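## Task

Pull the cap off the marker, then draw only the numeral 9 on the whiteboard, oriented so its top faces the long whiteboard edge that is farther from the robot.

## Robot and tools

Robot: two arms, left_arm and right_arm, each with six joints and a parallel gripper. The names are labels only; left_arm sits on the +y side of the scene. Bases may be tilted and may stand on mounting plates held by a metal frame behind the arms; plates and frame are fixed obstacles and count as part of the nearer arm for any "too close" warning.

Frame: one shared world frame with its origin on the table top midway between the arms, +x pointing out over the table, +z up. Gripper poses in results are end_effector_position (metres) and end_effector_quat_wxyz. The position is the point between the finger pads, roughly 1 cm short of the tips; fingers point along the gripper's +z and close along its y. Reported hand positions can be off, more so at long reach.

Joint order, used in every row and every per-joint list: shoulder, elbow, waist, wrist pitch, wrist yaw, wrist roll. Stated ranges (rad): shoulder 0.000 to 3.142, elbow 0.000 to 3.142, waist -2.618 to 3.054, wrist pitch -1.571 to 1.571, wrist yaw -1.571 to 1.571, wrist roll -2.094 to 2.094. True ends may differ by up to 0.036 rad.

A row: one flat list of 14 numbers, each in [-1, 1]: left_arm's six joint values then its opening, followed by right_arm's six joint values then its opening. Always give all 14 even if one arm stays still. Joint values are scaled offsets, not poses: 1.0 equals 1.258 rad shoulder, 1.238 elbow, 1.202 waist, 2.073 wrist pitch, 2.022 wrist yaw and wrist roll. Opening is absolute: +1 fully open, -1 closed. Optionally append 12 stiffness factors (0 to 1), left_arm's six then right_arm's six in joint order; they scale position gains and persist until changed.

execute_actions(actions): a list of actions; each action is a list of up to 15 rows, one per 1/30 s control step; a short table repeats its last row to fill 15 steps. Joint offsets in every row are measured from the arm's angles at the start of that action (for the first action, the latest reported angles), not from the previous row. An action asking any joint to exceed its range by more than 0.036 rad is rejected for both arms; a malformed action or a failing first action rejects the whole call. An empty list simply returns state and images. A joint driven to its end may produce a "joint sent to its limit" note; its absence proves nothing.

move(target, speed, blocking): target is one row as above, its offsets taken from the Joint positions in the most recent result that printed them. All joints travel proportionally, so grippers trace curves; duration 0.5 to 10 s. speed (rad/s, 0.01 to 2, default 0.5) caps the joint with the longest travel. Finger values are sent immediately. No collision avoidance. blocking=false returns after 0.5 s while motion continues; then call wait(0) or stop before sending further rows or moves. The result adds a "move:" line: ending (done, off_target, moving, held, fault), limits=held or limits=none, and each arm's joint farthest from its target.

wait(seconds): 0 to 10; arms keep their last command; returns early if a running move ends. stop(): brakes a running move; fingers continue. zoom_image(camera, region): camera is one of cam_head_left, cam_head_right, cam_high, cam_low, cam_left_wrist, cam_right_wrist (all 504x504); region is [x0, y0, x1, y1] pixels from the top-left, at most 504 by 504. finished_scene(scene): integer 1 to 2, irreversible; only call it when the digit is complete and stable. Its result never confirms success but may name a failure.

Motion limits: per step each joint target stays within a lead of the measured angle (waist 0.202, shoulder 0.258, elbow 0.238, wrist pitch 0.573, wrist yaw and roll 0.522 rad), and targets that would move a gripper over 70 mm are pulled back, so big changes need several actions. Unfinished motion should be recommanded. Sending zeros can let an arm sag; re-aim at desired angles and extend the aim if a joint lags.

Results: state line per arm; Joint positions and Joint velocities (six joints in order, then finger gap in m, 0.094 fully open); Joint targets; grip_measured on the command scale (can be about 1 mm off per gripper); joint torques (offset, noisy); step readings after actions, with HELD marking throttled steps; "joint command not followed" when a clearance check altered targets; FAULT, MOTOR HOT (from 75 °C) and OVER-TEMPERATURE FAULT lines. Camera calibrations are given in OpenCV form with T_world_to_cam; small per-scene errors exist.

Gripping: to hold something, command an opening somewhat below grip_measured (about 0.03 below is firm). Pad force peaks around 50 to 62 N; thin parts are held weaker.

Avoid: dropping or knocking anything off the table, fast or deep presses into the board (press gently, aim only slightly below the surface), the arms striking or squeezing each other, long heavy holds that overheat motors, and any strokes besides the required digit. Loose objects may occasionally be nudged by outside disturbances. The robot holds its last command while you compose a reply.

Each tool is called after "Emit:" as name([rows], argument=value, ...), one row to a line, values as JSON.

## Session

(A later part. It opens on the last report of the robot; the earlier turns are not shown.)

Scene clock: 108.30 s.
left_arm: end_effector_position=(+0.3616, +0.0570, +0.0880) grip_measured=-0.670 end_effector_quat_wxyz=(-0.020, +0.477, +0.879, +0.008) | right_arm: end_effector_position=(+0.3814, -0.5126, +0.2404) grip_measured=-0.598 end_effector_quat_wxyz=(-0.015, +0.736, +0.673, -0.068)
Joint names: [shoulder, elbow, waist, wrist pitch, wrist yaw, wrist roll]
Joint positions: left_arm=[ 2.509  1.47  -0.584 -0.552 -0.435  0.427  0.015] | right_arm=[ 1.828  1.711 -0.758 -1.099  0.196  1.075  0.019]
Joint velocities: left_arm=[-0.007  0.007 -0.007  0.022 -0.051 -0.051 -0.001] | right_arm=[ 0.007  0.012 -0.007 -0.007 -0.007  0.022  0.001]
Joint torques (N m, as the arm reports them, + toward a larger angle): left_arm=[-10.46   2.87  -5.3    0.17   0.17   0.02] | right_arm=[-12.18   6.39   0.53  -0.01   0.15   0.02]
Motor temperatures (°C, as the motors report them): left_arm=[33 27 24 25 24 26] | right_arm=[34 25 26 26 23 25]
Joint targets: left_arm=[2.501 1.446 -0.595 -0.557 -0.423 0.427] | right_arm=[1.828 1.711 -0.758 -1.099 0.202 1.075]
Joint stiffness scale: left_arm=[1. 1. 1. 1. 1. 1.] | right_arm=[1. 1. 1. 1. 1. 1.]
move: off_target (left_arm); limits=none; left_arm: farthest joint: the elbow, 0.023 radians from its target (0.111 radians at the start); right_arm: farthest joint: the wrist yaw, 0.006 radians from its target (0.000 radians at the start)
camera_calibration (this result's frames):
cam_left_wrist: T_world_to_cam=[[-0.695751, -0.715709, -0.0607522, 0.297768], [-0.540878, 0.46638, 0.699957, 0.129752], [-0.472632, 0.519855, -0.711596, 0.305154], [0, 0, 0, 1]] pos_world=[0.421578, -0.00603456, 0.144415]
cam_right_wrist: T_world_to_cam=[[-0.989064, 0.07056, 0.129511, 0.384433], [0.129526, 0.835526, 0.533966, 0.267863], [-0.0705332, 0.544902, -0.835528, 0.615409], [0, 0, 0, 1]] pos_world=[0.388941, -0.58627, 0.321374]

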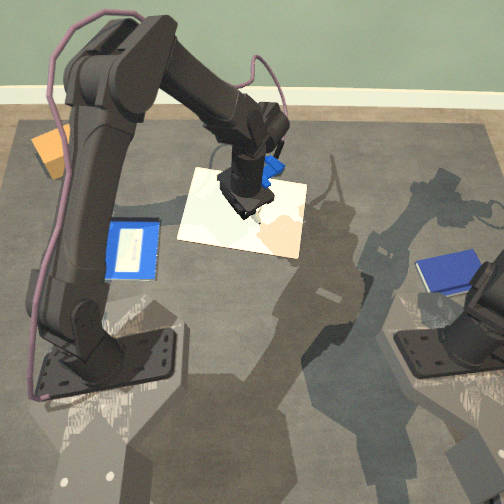

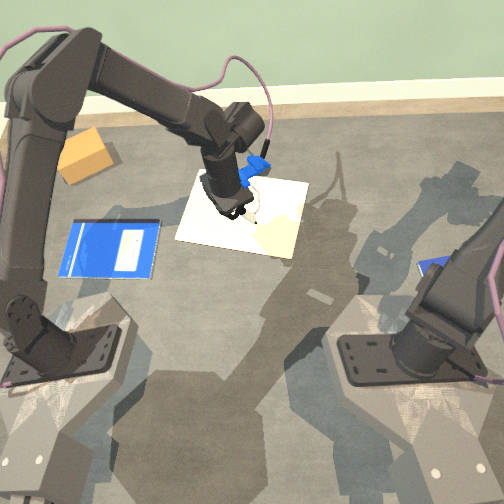

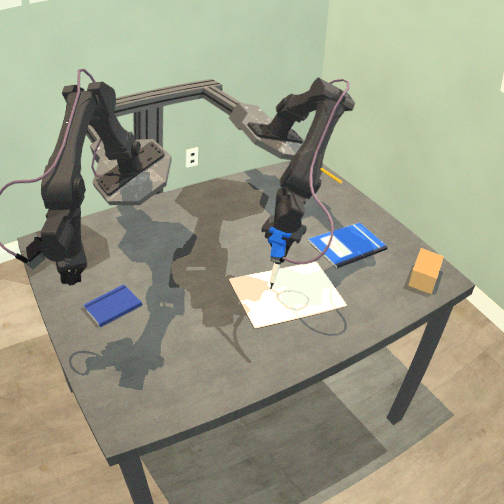

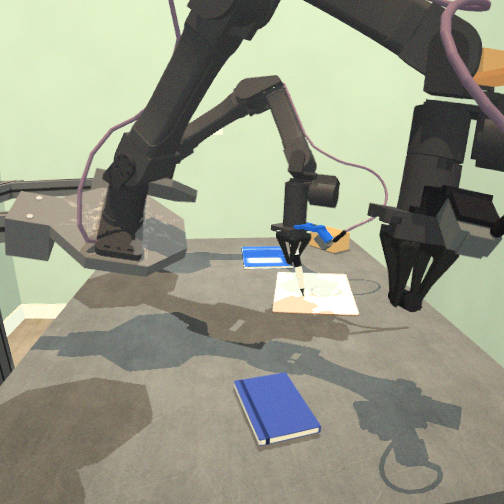

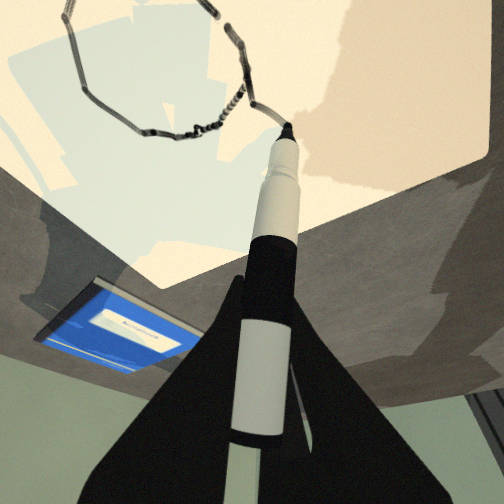

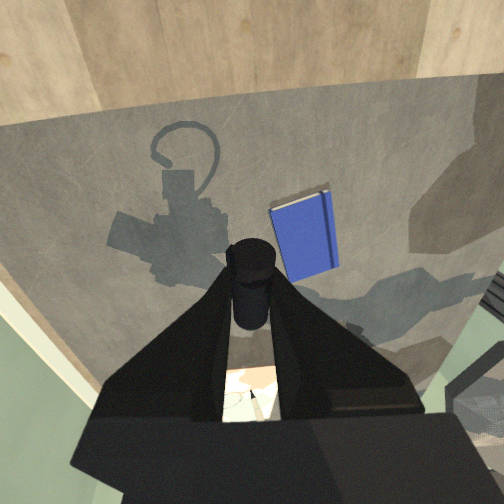

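Emit:
move(target=[-0.076,-0.162,0.003,0.047,0,0,-0.73,0,0,0,0,0,0,-0.65], speed=0.12)

Scene clock: 110.50 s.
left_arm: end_effector_position=(+0.3321, +0.0753, +0.0885) grip_measured=-0.670 end_effector_quat_wxyz=(-0.024, +0.478, +0.878, +0.008) | right_arm: end_effector_position=(+0.3819, -0.5118, +0.2403) grip_measured=-0.598 end_effector_quat_wxyz=(-0.016, +0.737, +0.673, -0.065)
Joint names: [shoulder, elbow, waist, wrist pitch, wrist yaw, wrist roll]
Joint positions: left_arm=[ 2.429  1.288 -0.584 -0.461 -0.435  0.427  0.015] | right_arm=[ 1.828  1.711 -0.758 -1.099  0.191  1.075  0.019]
Joint velocities: left_arm=[-0.017 -0.002  0.007 -0.095  0.022  0.022 -0.   ] | right_arm=[-0.012  0.002 -0.007  0.022 -0.066  0.037 -0.   ]
Joint torques (N m, as the arm reports them, + toward a larger angle): left_arm=[-10.1    2.81  -3.85   0.29   0.09   0.02] | right_arm=[-12.17   6.39   0.58  -0.01   0.16   0.01]
Motor temperatures (°C, as the motors report them): left_arm=[33 27 24 25 24 26] | right_arm=[35 25 26 26 23 25]
Joint targets: left_arm=[2.414 1.269 -0.580 -0.454 -0.435 0.427] | right_arm=[1.828 1.711 -0.758 -1.099 0.196 1.075]
Joint stiffness scale: left_arm=[1. 1. 1. 1. 1. 1.] | right_arm=[1. 1. 1. 1. 1. 1.]
move: done; limits=none; left_arm: farthest joint: the elbow, 0.019 radians from its target (0.200 radians at the start); right_arm: farthest joint: the wrist yaw, 0.005 radians from its target (0.000 radians at the start)
camera_calibration (this result's frames):
cam_left_wrist: T_world_to_cam=[[-0.699238, -0.712479, -0.0586532, 0.291056], [-0.533274, 0.465199, 0.706547, 0.101857], [-0.476114, 0.525323, -0.705231, 0.282193], [0, 0, 0, 1]] pos_world=[0.392192, 0.0117448, 0.144116]
cam_right_wrist: T_world_to_cam=[[-0.989421, 0.0703178, 0.126892, 0.385548], [0.128212, 0.833108, 0.538045, 0.265482], [-0.0678809, 0.548622, -0.83331, 0.615278], [0, 0, 0, 1]] pos_world=[0.389196, -0.585841, 0.320953]

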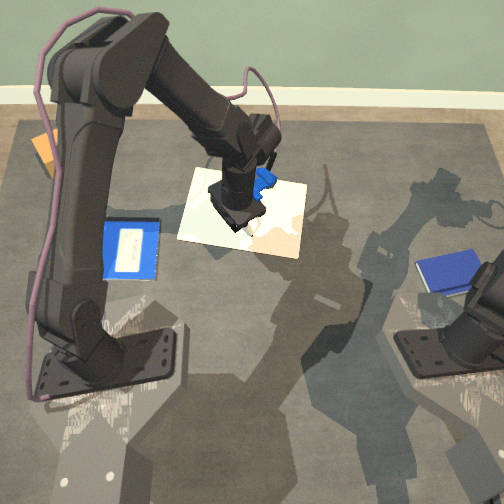

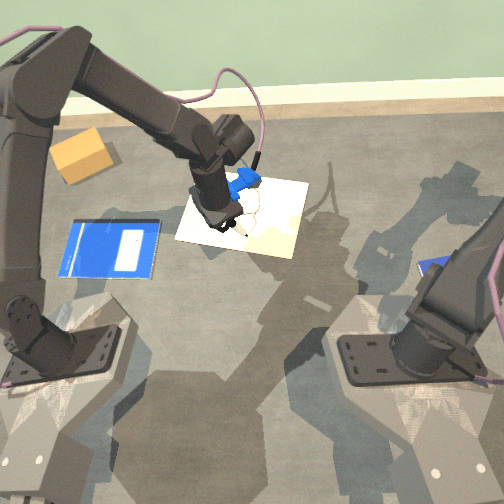

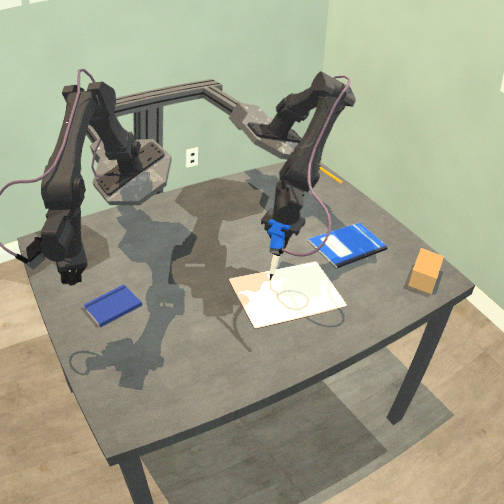

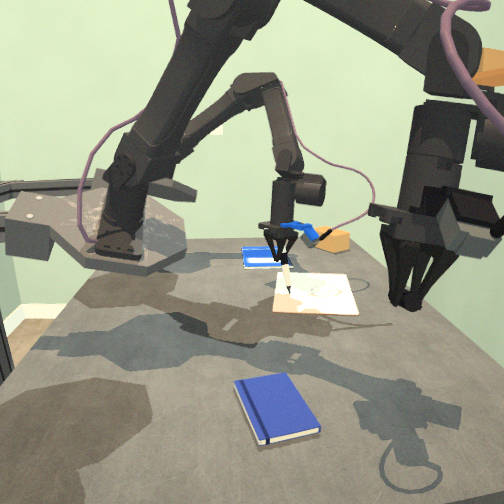

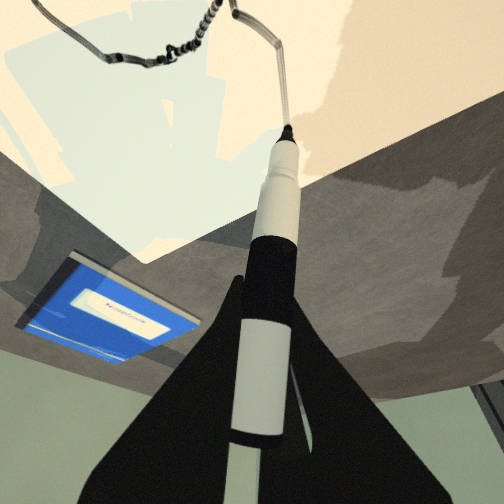

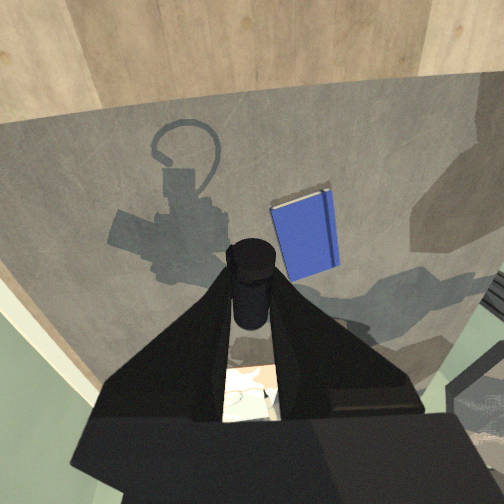

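Emit:
move(target=[-0.042,-0.025,0.06,0.005,-0.004,0,-0.73,0,0,0,0,0,0,-0.65], speed=0.1)

Scene clock: 111.70 s.
left_arm: end_effector_position=(+0.3462, +0.0995, +0.0884) grip_measured=-0.670 end_effector_quat_wxyz=(-0.025, +0.444, +0.896, +0.006) | right_arm: end_effector_position=(+0.3824, -0.5110, +0.2402) grip_measured=-0.598 end_effector_quat_wxyz=(-0.016, +0.737, +0.673, -0.062)
Joint names: [shoulder, elbow, waist, wrist pitch, wrist yaw, wrist roll]
Joint positions: left_arm=[ 2.391  1.277 -0.513 -0.458 -0.43   0.427  0.015] | right_arm=[ 1.828  1.711 -0.758 -1.099  0.185  1.075  0.019]
Joint velocities: left_arm=[-0.002 -0.002 -0.012  0.007 -0.022 -0.051  0.001] | right_arm=[-0.022 -0.002 -0.017 -0.007  0.022  0.051 -0.   ]
Joint torques (N m, as the arm reports them, + toward a larger angle): left_arm=[-10.01   2.82  -4.06   0.28  -0.08   0.02] | right_arm=[-12.21   6.36   0.54   0.01   0.15   0.02]
Motor temperatures (°C, as the motors report them): left_arm=[33 27 24 25 24 26] | right_arm=[35 25 26 26 23 25]
Joint targets: left_arm=[2.376 1.258 -0.512 -0.450 -0.443 0.427] | right_arm=[1.828 1.711 -0.758 -1.099 0.191 1.075]
Joint stiffness scale: left_arm=[1. 1. 1. 1. 1. 1.] | right_arm=[1. 1. 1. 1. 1. 1.]
move: done; limits=none; left_arm: farthest joint: the elbow, 0.020 radians from its target (0.031 radians at the start); right_arm: farthest joint: the wrist yaw, 0.006 radians from its target (0.000 radians at the start)
camera_calibration (this result's frames):
cam_left_wrist: T_world_to_cam=[[-0.64229, -0.76437, -0.056588, 0.30349], [-0.566068, 0.42329, 0.707384, 0.113629], [-0.51675, 0.486378, -0.704561, 0.294074], [0, 0, 0, 1]] pos_world=[0.411212, 0.0408496, 0.143987]
cam_right_wrist: T_world_to_cam=[[-0.98977, 0.0700873, 0.124272, 0.386665], [0.126886, 0.830673, 0.542109, 0.263103], [-0.0652341, 0.552332, -0.831068, 0.615133], [0, 0, 0, 1]] pos_world=[0.389453, -0.58541, 0.320536]

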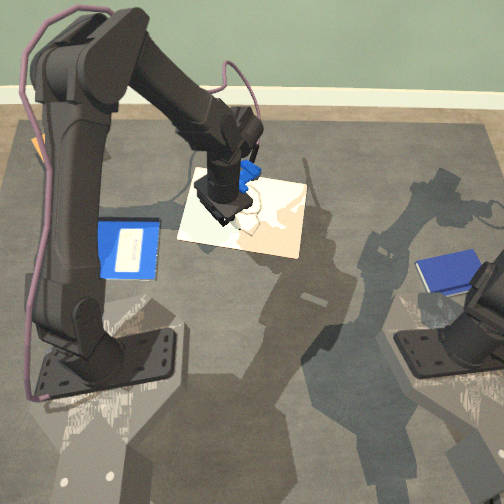

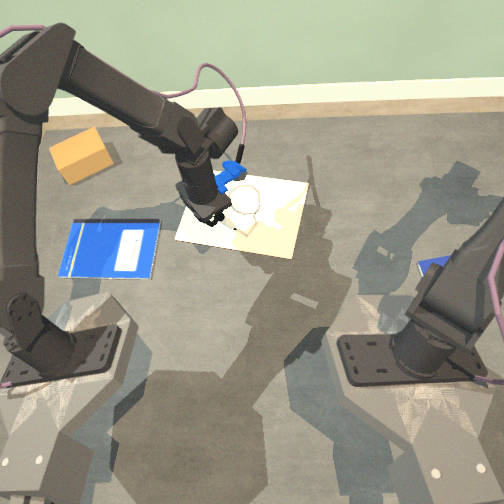

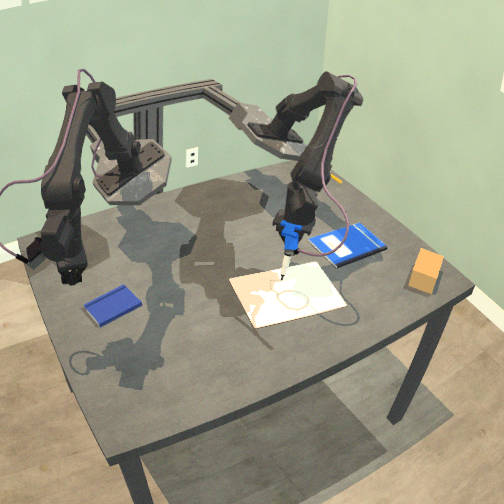

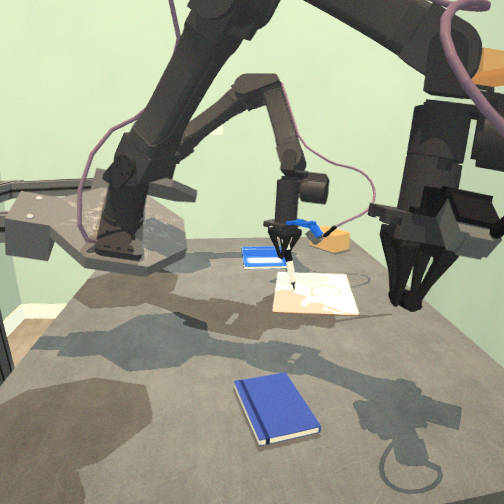

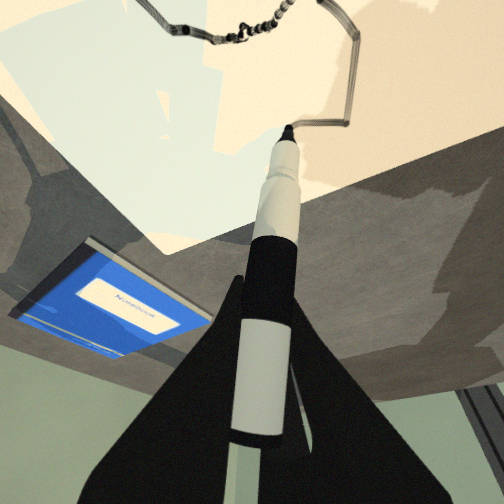

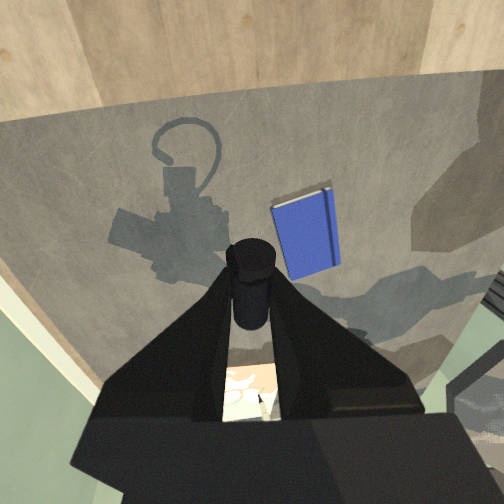

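Emit:
move(target=[-0.05,0,0,0,0,0,-0.73,0,0,0,0,0,0,-0.65], speed=0.2)

Emit:
move(target=[0.24,0.49,-0.025,-0.168,0,0,-0.73,0,0,0,0,0,0,-0.65], speed=0.4)

Scene clock: 112.87 s.
left_arm: end_effector_position=(+0.3607, +0.0999, +0.1042) grip_measured=-0.670 end_effector_quat_wxyz=(-0.003, +0.435, +0.900, +0.006) | right_arm: end_effector_position=(+0.3830, -0.5103, +0.2401) grip_measured=-0.598 end_effector_quat_wxyz=(-0.017, +0.737, +0.673, -0.060)
Joint names: [shoulder, elbow, waist, wrist pitch, wrist yaw, wrist roll]
Joint positions: left_arm=[ 2.341  1.277 -0.513 -0.458 -0.43   0.427  0.015] | right_arm=[ 1.828  1.711 -0.758 -1.099  0.18   1.075  0.019]
Joint velocities: left_arm=[-0.002 -0.002 -0.007  0.037 -0.022  0.037 -0.   ] | right_arm=[ 0.007  0.007 -0.007  0.037 -0.066  0.022 -0.001]
Joint torques (N m, as the arm reports them, + toward a larger angle): left_arm=[-9.9   4.49 -4.05  0.31  0.06  0.03] | right_arm=[-12.18   6.38   0.53   0.     0.14   0.03]
Motor temperatures (°C, as the motors report them): left_arm=[33 27 24 24 24 26] | right_arm=[35 25 26 26 23 25]
Joint targets: left_arm=[2.328 1.277 -0.513 -0.458 -0.430 0.427] | right_arm=[1.828 1.711 -0.758 -1.099 0.185 1.075]
Joint stiffness scale: left_arm=[1. 1. 1. 1. 1. 1.] | right_arm=[1. 1. 1. 1. 1. 1.]
move: done; limits=none; left_arm: farthest joint: the shoulder, 0.013 radians from its target (0.063 radians at the start); right_arm: farthest joint: the wrist yaw, 0.005 radians from its target (0.000 radians at the start)
camera_calibration (this result's frames):
cam_left_wrist: T_world_to_cam=[[-0.624265, -0.778424, -0.0659546, 0.309865], [-0.602435, 0.425935, 0.67502, 0.12675], [-0.497359, 0.461124, -0.734846, 0.311107], [0, 0, 0, 1]] pos_world=[0.424528, 0.04376, 0.163494]
cam_right_wrist: T_world_to_cam=[[-0.990111, 0.0698685, 0.121649, 0.387787], [0.125548, 0.82822, 0.546159, 0.260726], [-0.0625927, 0.55603, -0.828802, 0.614975], [0, 0, 0, 1]] pos_world=[0.389712, -0.584978, 0.320121]

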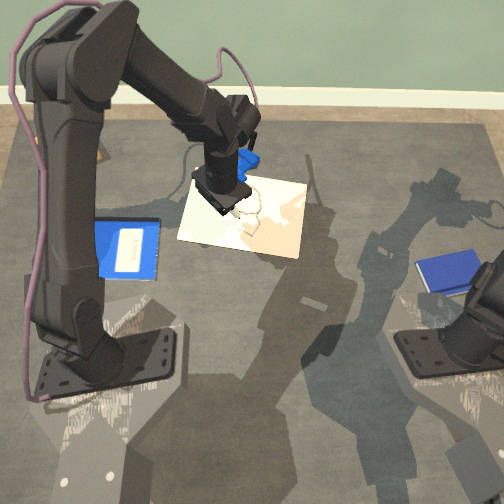

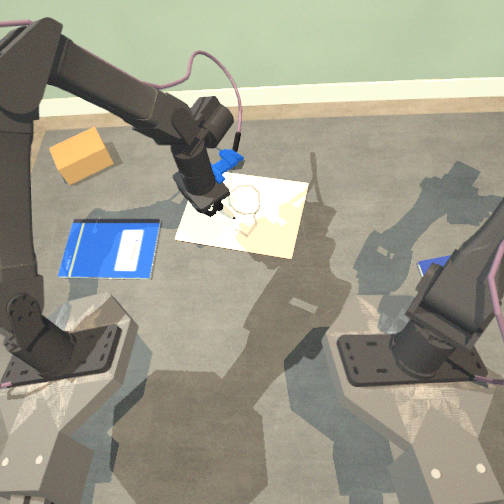

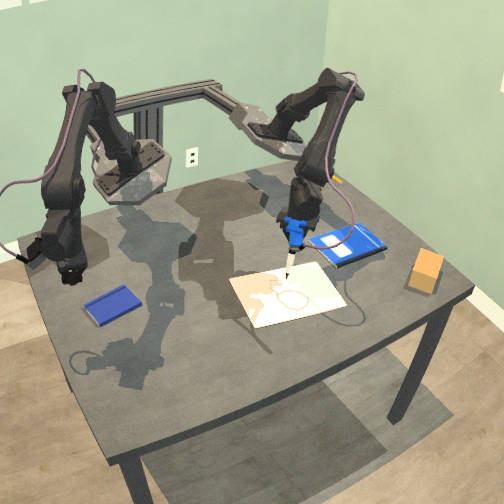

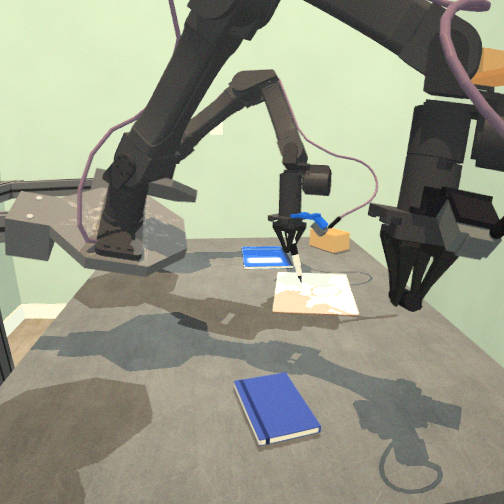

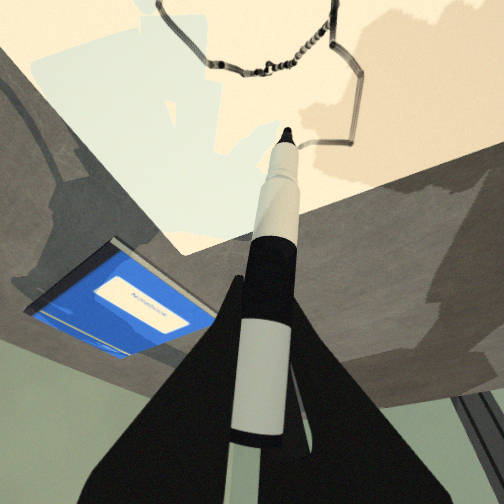

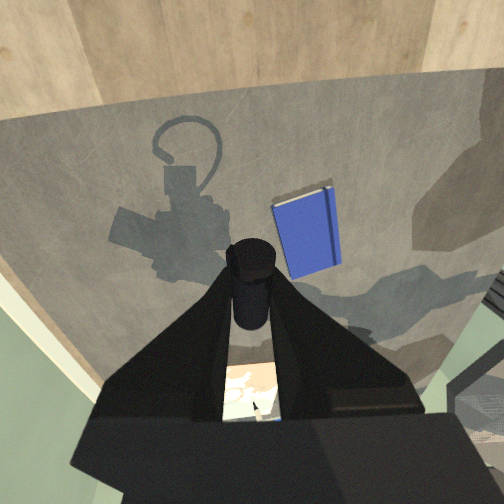

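Scene clock: 115.07 s.
left_arm: end_effector_position=(+0.4303, +0.0537, +0.0996) grip_measured=-0.670 end_effector_quat_wxyz=(-0.020, +0.449, +0.893, +0.006) | right_arm: end_effector_position=(+0.3835, -0.5095, +0.2400) grip_measured=-0.598 end_effector_quat_wxyz=(-0.018, +0.737, +0.673, -0.057)
Joint names: [shoulder, elbow, waist, wrist pitch, wrist yaw, wrist roll]
Joint positions: left_arm=[ 2.631  1.86  -0.528 -0.795 -0.43   0.427  0.015] | right_arm=[ 1.828  1.711 -0.758 -1.099  0.175  1.075  0.019]
Joint velocities: left_arm=[-0.002  0.012  0.002 -0.022  0.037  0.007 -0.001] | right_arm=[-0.007  0.002 -0.012 -0.037 -0.037 -0.007 -0.001]
Joint torques (N m, as the arm reports them, + toward a larger angle): left_arm=[-10.34   6.9   -6.11   0.13   0.06   0.03] | right_arm=[-12.22   6.38   0.56   0.     0.14   0.02]
Motor temperatures (°C, as the motors report them): left_arm=[33 27 24 24 24 26] | right_arm=[35 25 26 26 23 25]
Joint targets: left_arm=[2.643 1.883 -0.543 -0.806 -0.430 0.427] | right_arm=[1.828 1.711 -0.758 -1.099 0.180 1.075]
Joint stiffness scale: left_arm=[1. 1. 1. 1. 1. 1.] | right_arm=[1. 1. 1. 1. 1. 1.]
move: off_target (left_arm); limits=none; left_arm: farthest joint: the elbow, 0.024 radians from its target (0.607 radians at the start); right_arm: farthest joint: the wrist yaw, 0.005 radians from its target (0.000 radians at the start)
camera_calibration (this result's frames):
cam_left_wrist: T_world_to_cam=[[-0.650561, -0.757249, -0.0578277, 0.326391], [-0.567349, 0.433973, 0.699845, 0.173499], [-0.504861, 0.4881, -0.711951, 0.363203], [0, 0, 0, 1]] pos_world=[0.494139, -0.00541371, 0.156034]
cam_right_wrist: T_world_to_cam=[[-0.990445, 0.0696615, 0.119024, 0.388912], [0.124196, 0.82575, 0.550193, 0.258352], [-0.0599568, 0.559718, -0.826511, 0.614804], [0, 0, 0, 1]] pos_world=[0.389971, -0.584543, 0.319709]

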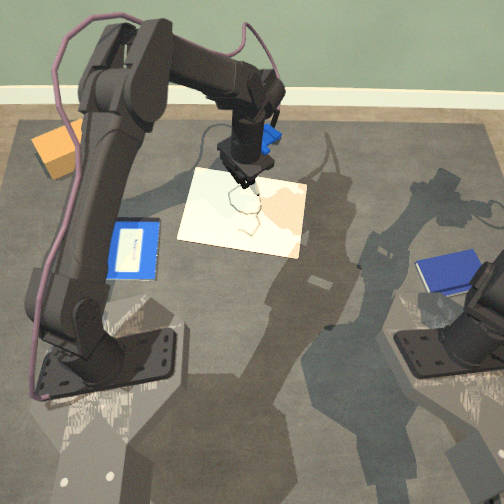

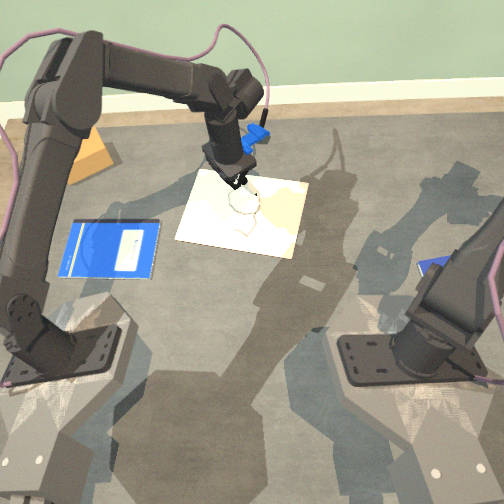

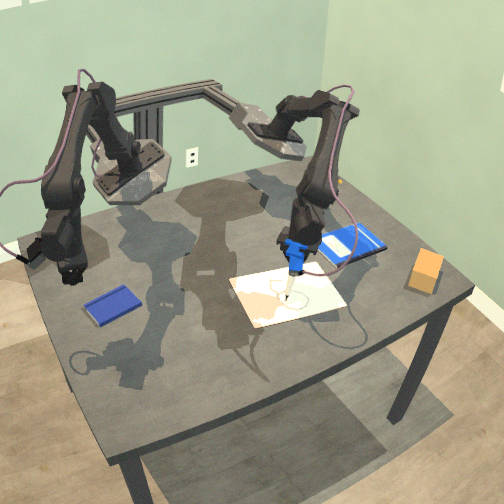

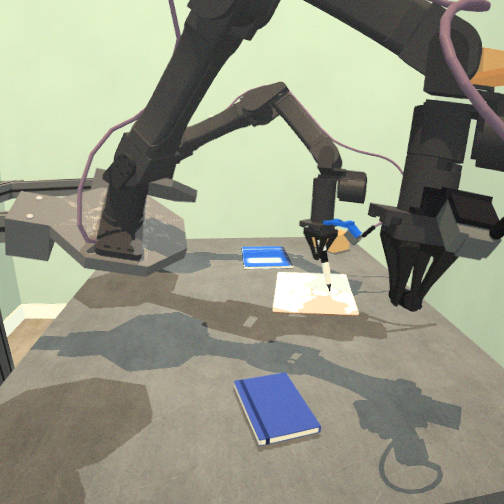

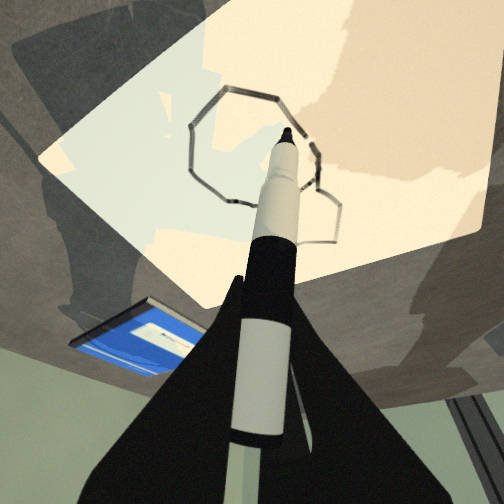

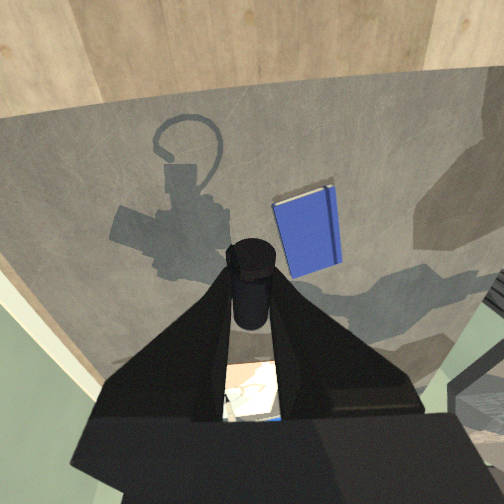

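Emit:
move(target=[0.02,0,-0.028,0,0,0,-0.73,0,0,0,0,0,0,-0.65], speed=0.1)

Emit:
zoom_image(camera="cam_left_wrist", region=[220,60,380,200])

Scene clock: 116.17 s.
left_arm: end_effector_position=(+0.4219, +0.0440, +0.0967) grip_measured=-0.670 end_effector_quat_wxyz=(-0.023, +0.461, +0.887, +0.006) | right_arm: end_effector_position=(+0.3840, -0.5087, +0.2399) grip_measured=-0.598 end_effector_quat_wxyz=(-0.018, +0.737, +0.673, -0.055)
Joint names: [shoulder, elbow, waist, wrist pitch, wrist yaw, wrist roll]
Joint positions: left_arm=[ 2.649  1.86  -0.55  -0.795 -0.43   0.427  0.015] | right_arm=[ 1.828  1.711 -0.758 -1.099  0.17   1.075  0.019]
Joint velocities: left_arm=[ 0.002 -0.002 -0.012 -0.007  0.022 -0.037  0.001] | right_arm=[-0.012  0.002 -0.022 -0.007 -0.007 -0.066  0.001]
Joint torques (N m, as the arm reports them, + toward a larger angle): left_arm=[-10.68   5.24  -5.97   0.23   0.06   0.03] | right_arm=[-12.21   6.39   0.56   0.     0.15   0.02]
Motor temperatures (°C, as the motors report them): left_arm=[33 27 24 24 24 26] | right_arm=[35 25 26 26 23 25]
Joint targets: left_arm=[2.656 1.860 -0.561 -0.794 -0.430 0.427] | right_arm=[1.828 1.711 -0.758 -1.099 0.175 1.075]
Joint stiffness scale: left_arm=[1. 1. 1. 1. 1. 1.] | right_arm=[1. 1. 1. 1. 1. 1.]
move: done; limits=none; left_arm: farthest joint: the waist, 0.012 radians from its target (0.034 radians at the start); right_arm: farthest joint: the wrist yaw, 0.005 radians from its target (0.000 radians at the start)
camera_calibration (this result's frames):
cam_left_wrist: T_world_to_cam=[[-0.67139, -0.739037, -0.0553254, 0.321111], [-0.55065, 0.447495, 0.704651, 0.166786], [-0.496005, 0.50356, -0.707394, 0.356779], [0, 0, 0, 1]] pos_world=[0.484395, -0.0169827, 0.152623]
cam_right_wrist: T_world_to_cam=[[-0.990747, 0.0694798, 0.116585, 0.38996], [0.122929, 0.82344, 0.553926, 0.25615], [-0.0575143, 0.563133, -0.824363, 0.614633], [0, 0, 0, 1]] pos_world=[0.390214, -0.584139, 0.319329]

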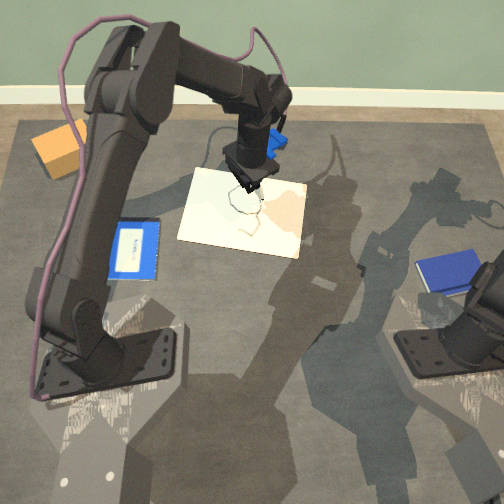

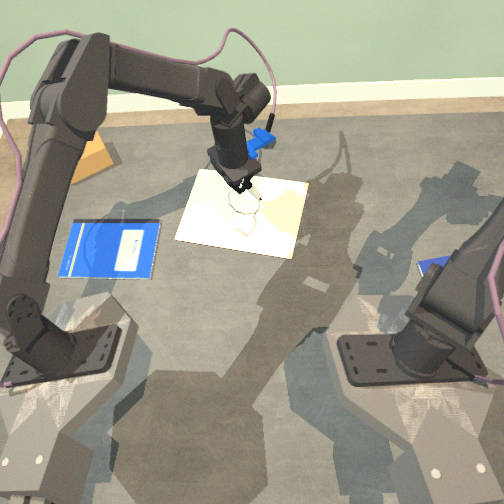

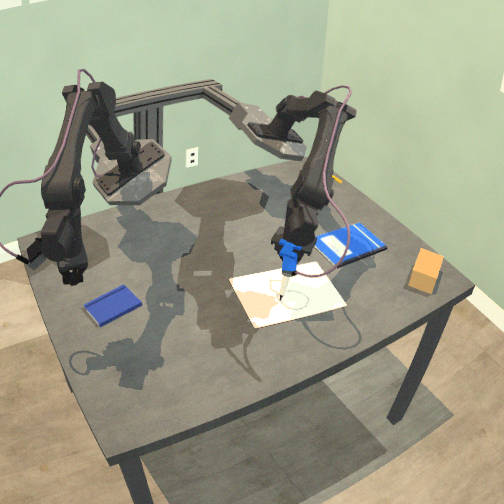

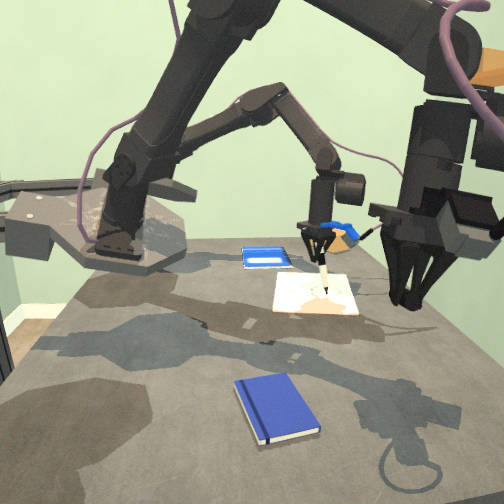

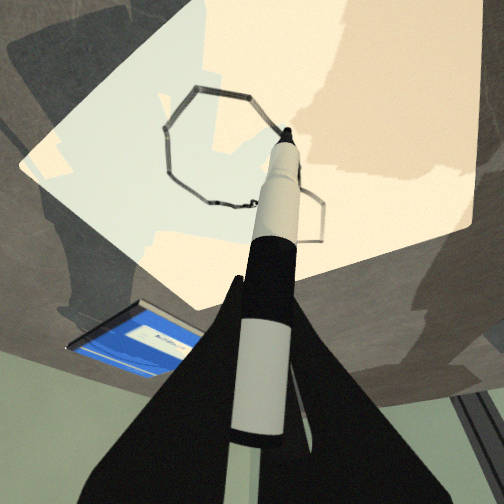

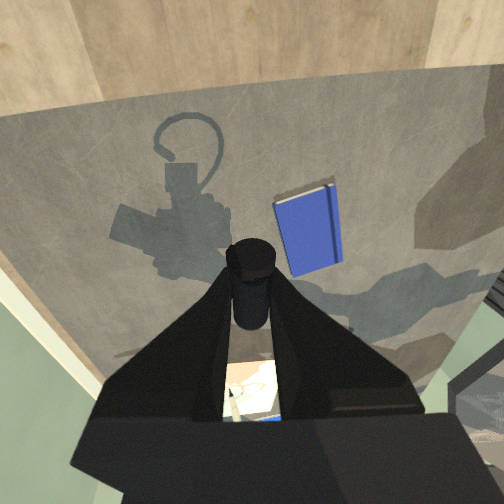

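Region (220, 60, 380, 200) of cam_left_wrist's 504x504 image, scaled by 3.150, with more detail than that image has; it fills the top 441 rows of this view, and the rest is white.

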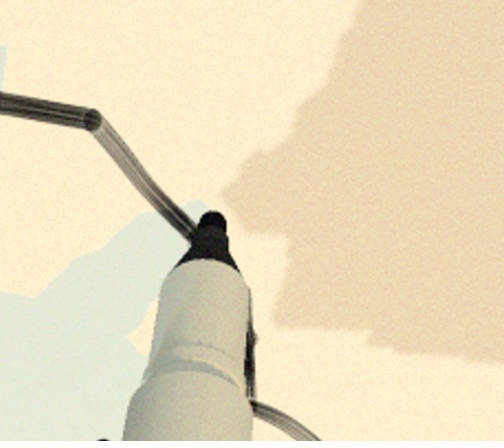

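Emit:
move(target=[0.0,0,0.016,0,0,0,-0.73,0,0,0,0,0,0,-0.65], speed=0.05)

Emit:
move(target=[0.024,0,0,0,0,0,-0.73,0,0,0,0,0,0,-0.65], speed=0.05)

Emit:
zoom_image(camera="cam_left_wrist", region=[220,60,380,200])

Scene clock: 117.30 s.
left_arm: end_effector_position=(+0.4249, +0.0529, +0.0927) grip_measured=-0.670 end_effector_quat_wxyz=(-0.028, +0.453, +0.891, +0.006) | right_arm: end_effector_position=(+0.3845, -0.5080, +0.2398) grip_measured=-0.598 end_effector_quat_wxyz=(-0.019, +0.737, +0.673, -0.052)
Joint names: [shoulder, elbow, waist, wrist pitch, wrist yaw, wrist roll]
Joint positions: left_arm=[ 2.649  1.86  -0.528 -0.795 -0.43   0.427  0.015] | right_arm=[ 1.828  1.711 -0.758 -1.099  0.165  1.075  0.019]
Joint velocities: left_arm=[-0.002 -0.012 -0.002 -0.007  0.007 -0.11   0.   ] | right_arm=[-0.017 -0.012  0.012  0.007 -0.022 -0.022 -0.001]
Joint torques (N m, as the arm reports them, + toward a larger angle): left_arm=[-11.15   5.19  -5.28   0.21   0.05   0.02] | right_arm=[-12.21   6.4    0.56   0.     0.13   0.01]
Motor temperatures (°C, as the motors report them): left_arm=[34 27 24 24 24 26] | right_arm=[35 25 26 26 23 25]
Joint targets: left_arm=[2.649 1.860 -0.531 -0.795 -0.430 0.427] | right_arm=[1.828 1.711 -0.758 -1.099 0.170 1.075]
Joint stiffness scale: left_arm=[1. 1. 1. 1. 1. 1.] | right_arm=[1. 1. 1. 1. 1. 1.]
move: done; limits=none; left_arm: farthest joint: the waist, 0.003 radians from its target (0.019 radians at the start); right_arm: farthest joint: the wrist yaw, 0.005 radians from its target (0.000 radians at the start)
camera_calibration (this result's frames):
cam_left_wrist: T_world_to_cam=[[-0.657002, -0.751935, -0.0542414, 0.323946], [-0.5542, 0.432948, 0.710928, 0.168999], [-0.511088, 0.497142, -0.70117, 0.357082], [0, 0, 0, 1]] pos_world=[0.488992, -0.00710174, 0.1478]
cam_right_wrist: T_world_to_cam=[[-0.991044, 0.0693082, 0.114145, 0.391011], [0.121652, 0.821116, 0.557646, 0.253951], [-0.0550766, 0.566538, -0.822193, 0.61445], [0, 0, 0, 1]] pos_world=[0.390457, -0.583733, 0.318951]

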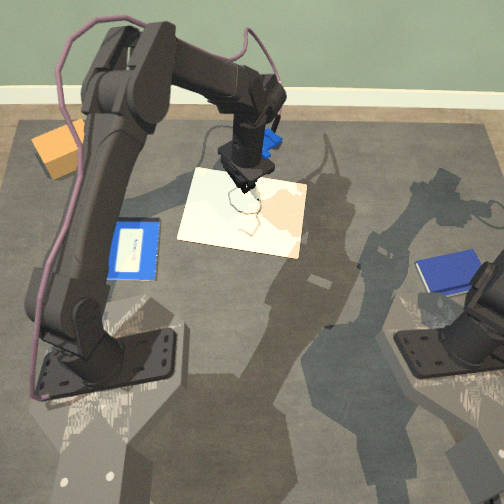

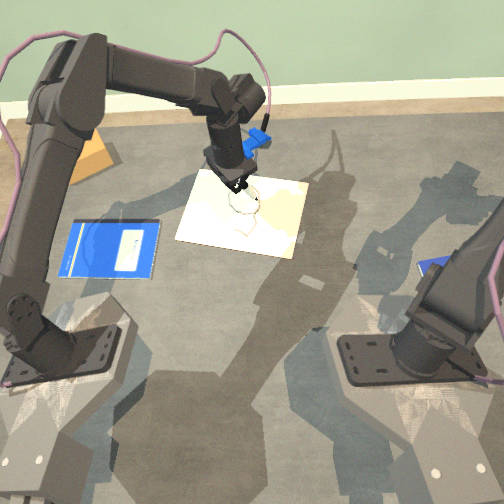

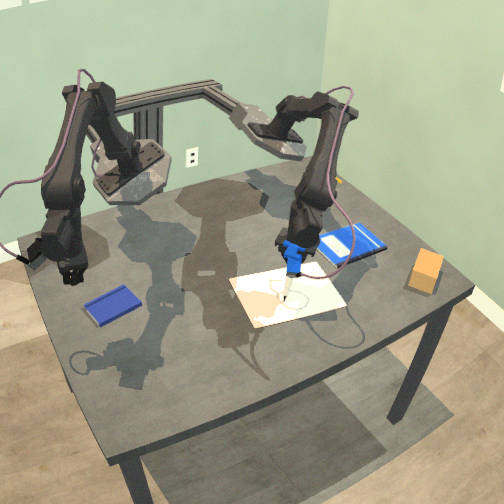

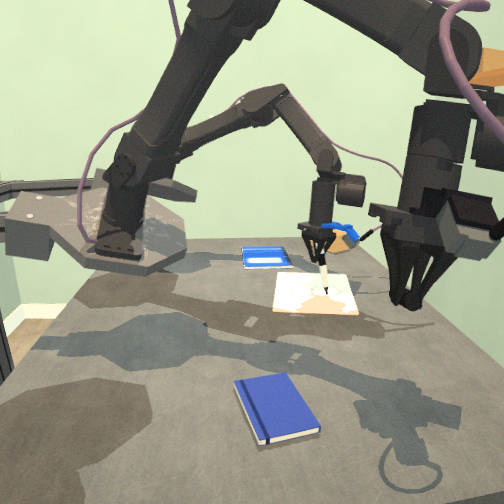

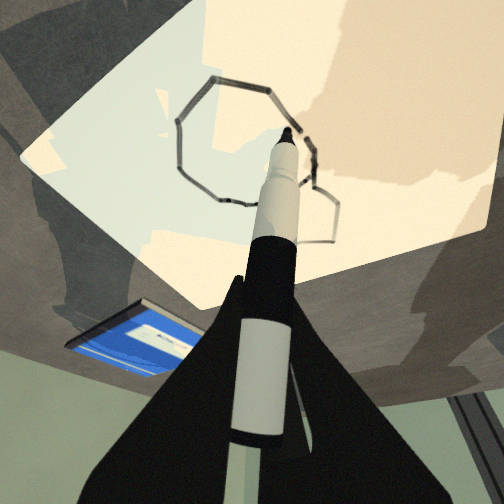

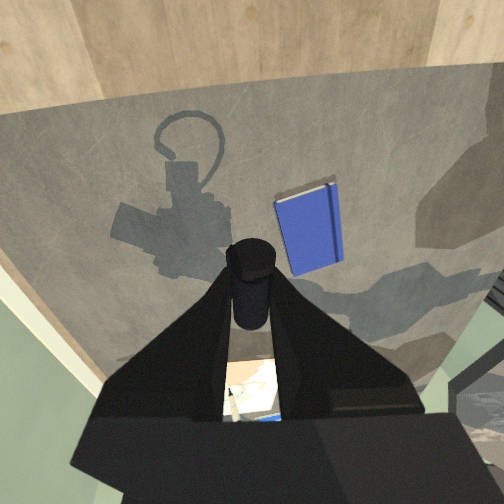

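Scene clock: 118.13 s.
left_arm: end_effector_position=(+0.4227, +0.0534, +0.0905) grip_measured=-0.670 end_effector_quat_wxyz=(-0.032, +0.454, +0.890, +0.007) | right_arm: end_effector_position=(+0.3849, -0.5073, +0.2397) grip_measured=-0.598 end_effector_quat_wxyz=(-0.019, +0.737, +0.673, -0.050)
Joint names: [shoulder, elbow, waist, wrist pitch, wrist yaw, wrist roll]
Joint positions: left_arm=[ 2.655  1.86  -0.528 -0.798 -0.432  0.427  0.015] | right_arm=[ 1.828  1.711 -0.758 -1.099  0.16   1.075  0.019]
Joint velocities: left_arm=[-0.017  0.007 -0.002  0.066  0.022  0.066  0.   ] | right_arm=[ 0.002  0.012  0.007 -0.007  0.007  0.037 -0.001]
Joint torques (N m, as the arm reports them, + toward a larger angle): left_arm=[-9.38  5.16 -5.08  0.17  0.11  0.04] | right_arm=[-12.15   6.41   0.55  -0.02   0.14   0.02]
Motor temperatures (°C, as the motors report them): left_arm=[34 27 24 24 24 26] | right_arm=[35 25 26 26 23 25]
Joint targets: left_arm=[2.679 1.860 -0.528 -0.795 -0.430 0.427] | right_arm=[1.828 1.711 -0.758 -1.099 0.165 1.075]
Joint stiffness scale: left_arm=[1. 1. 1. 1. 1. 1.] | right_arm=[1. 1. 1. 1. 1. 1.]
move: off_target (left_arm); limits=none; left_arm: farthest joint: the shoulder, 0.025 radians from its target (0.030 radians at the start); right_arm: farthest joint: the wrist yaw, 0.005 radians from its target (0.000 radians at the start)
camera_calibration (this result's frames):
cam_left_wrist: T_world_to_cam=[[-0.660111, -0.749179, -0.0546255, 0.323965], [-0.548344, 0.430896, 0.716692, 0.166233], [-0.513393, 0.50305, -0.695247, 0.354273], [0, 0, 0, 1]] pos_world=[0.486887, -0.00713857, 0.144866]
cam_right_wrist: T_world_to_cam=[[-0.991333, 0.0691467, 0.111703, 0.392065], [0.120364, 0.818777, 0.561353, 0.251754], [-0.0526439, 0.569933, -0.820003, 0.614256], [0, 0, 0, 1]] pos_world=[0.390702, -0.583325, 0.318575]

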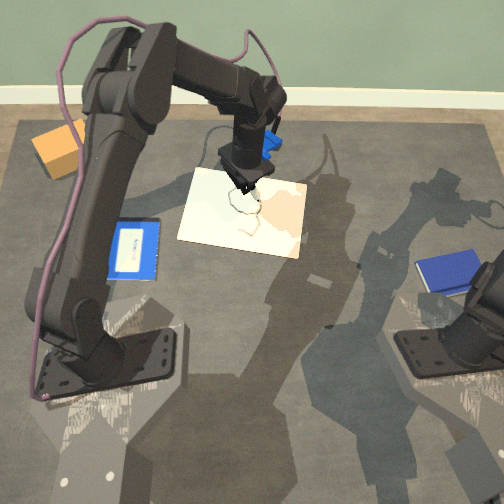

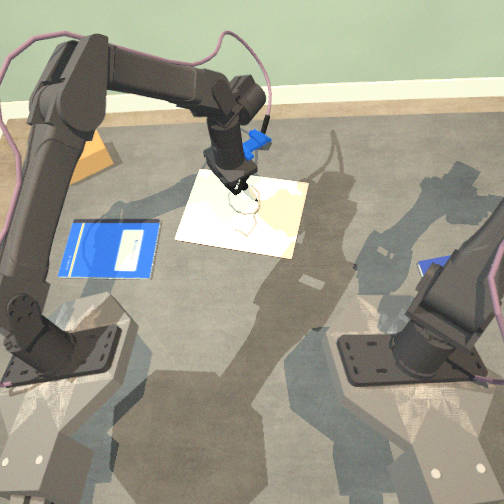

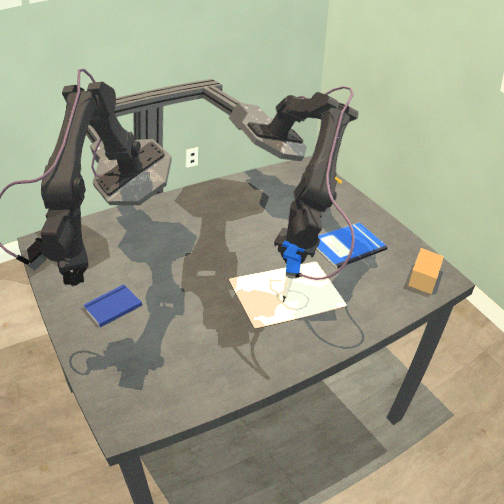

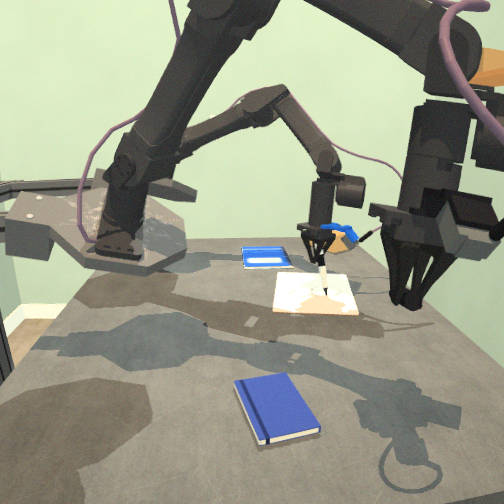

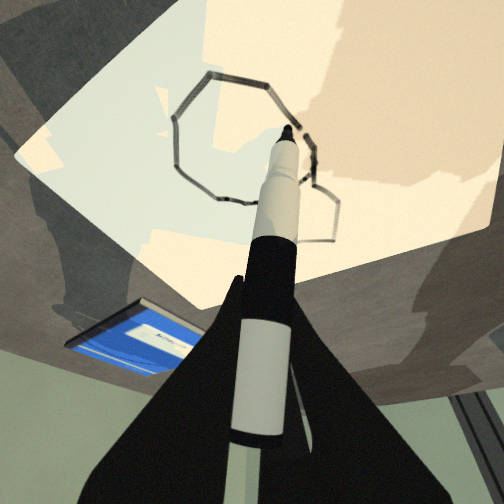

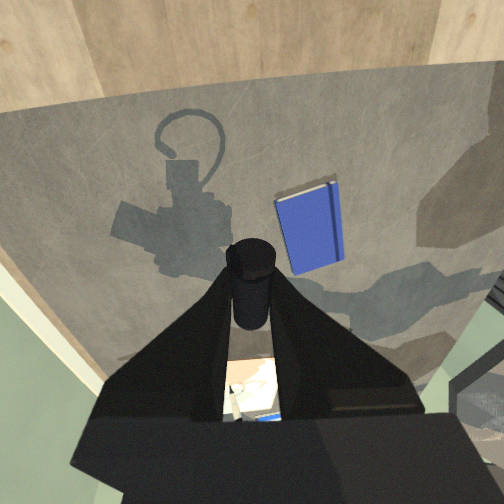

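Region (220, 60, 380, 200) of cam_left_wrist's 504x504 image, scaled by 3.150, with more detail than that image has; it fills the top 441 rows of this view, and the rest is white.

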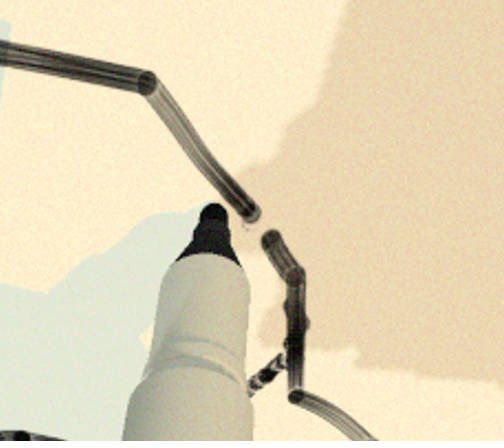

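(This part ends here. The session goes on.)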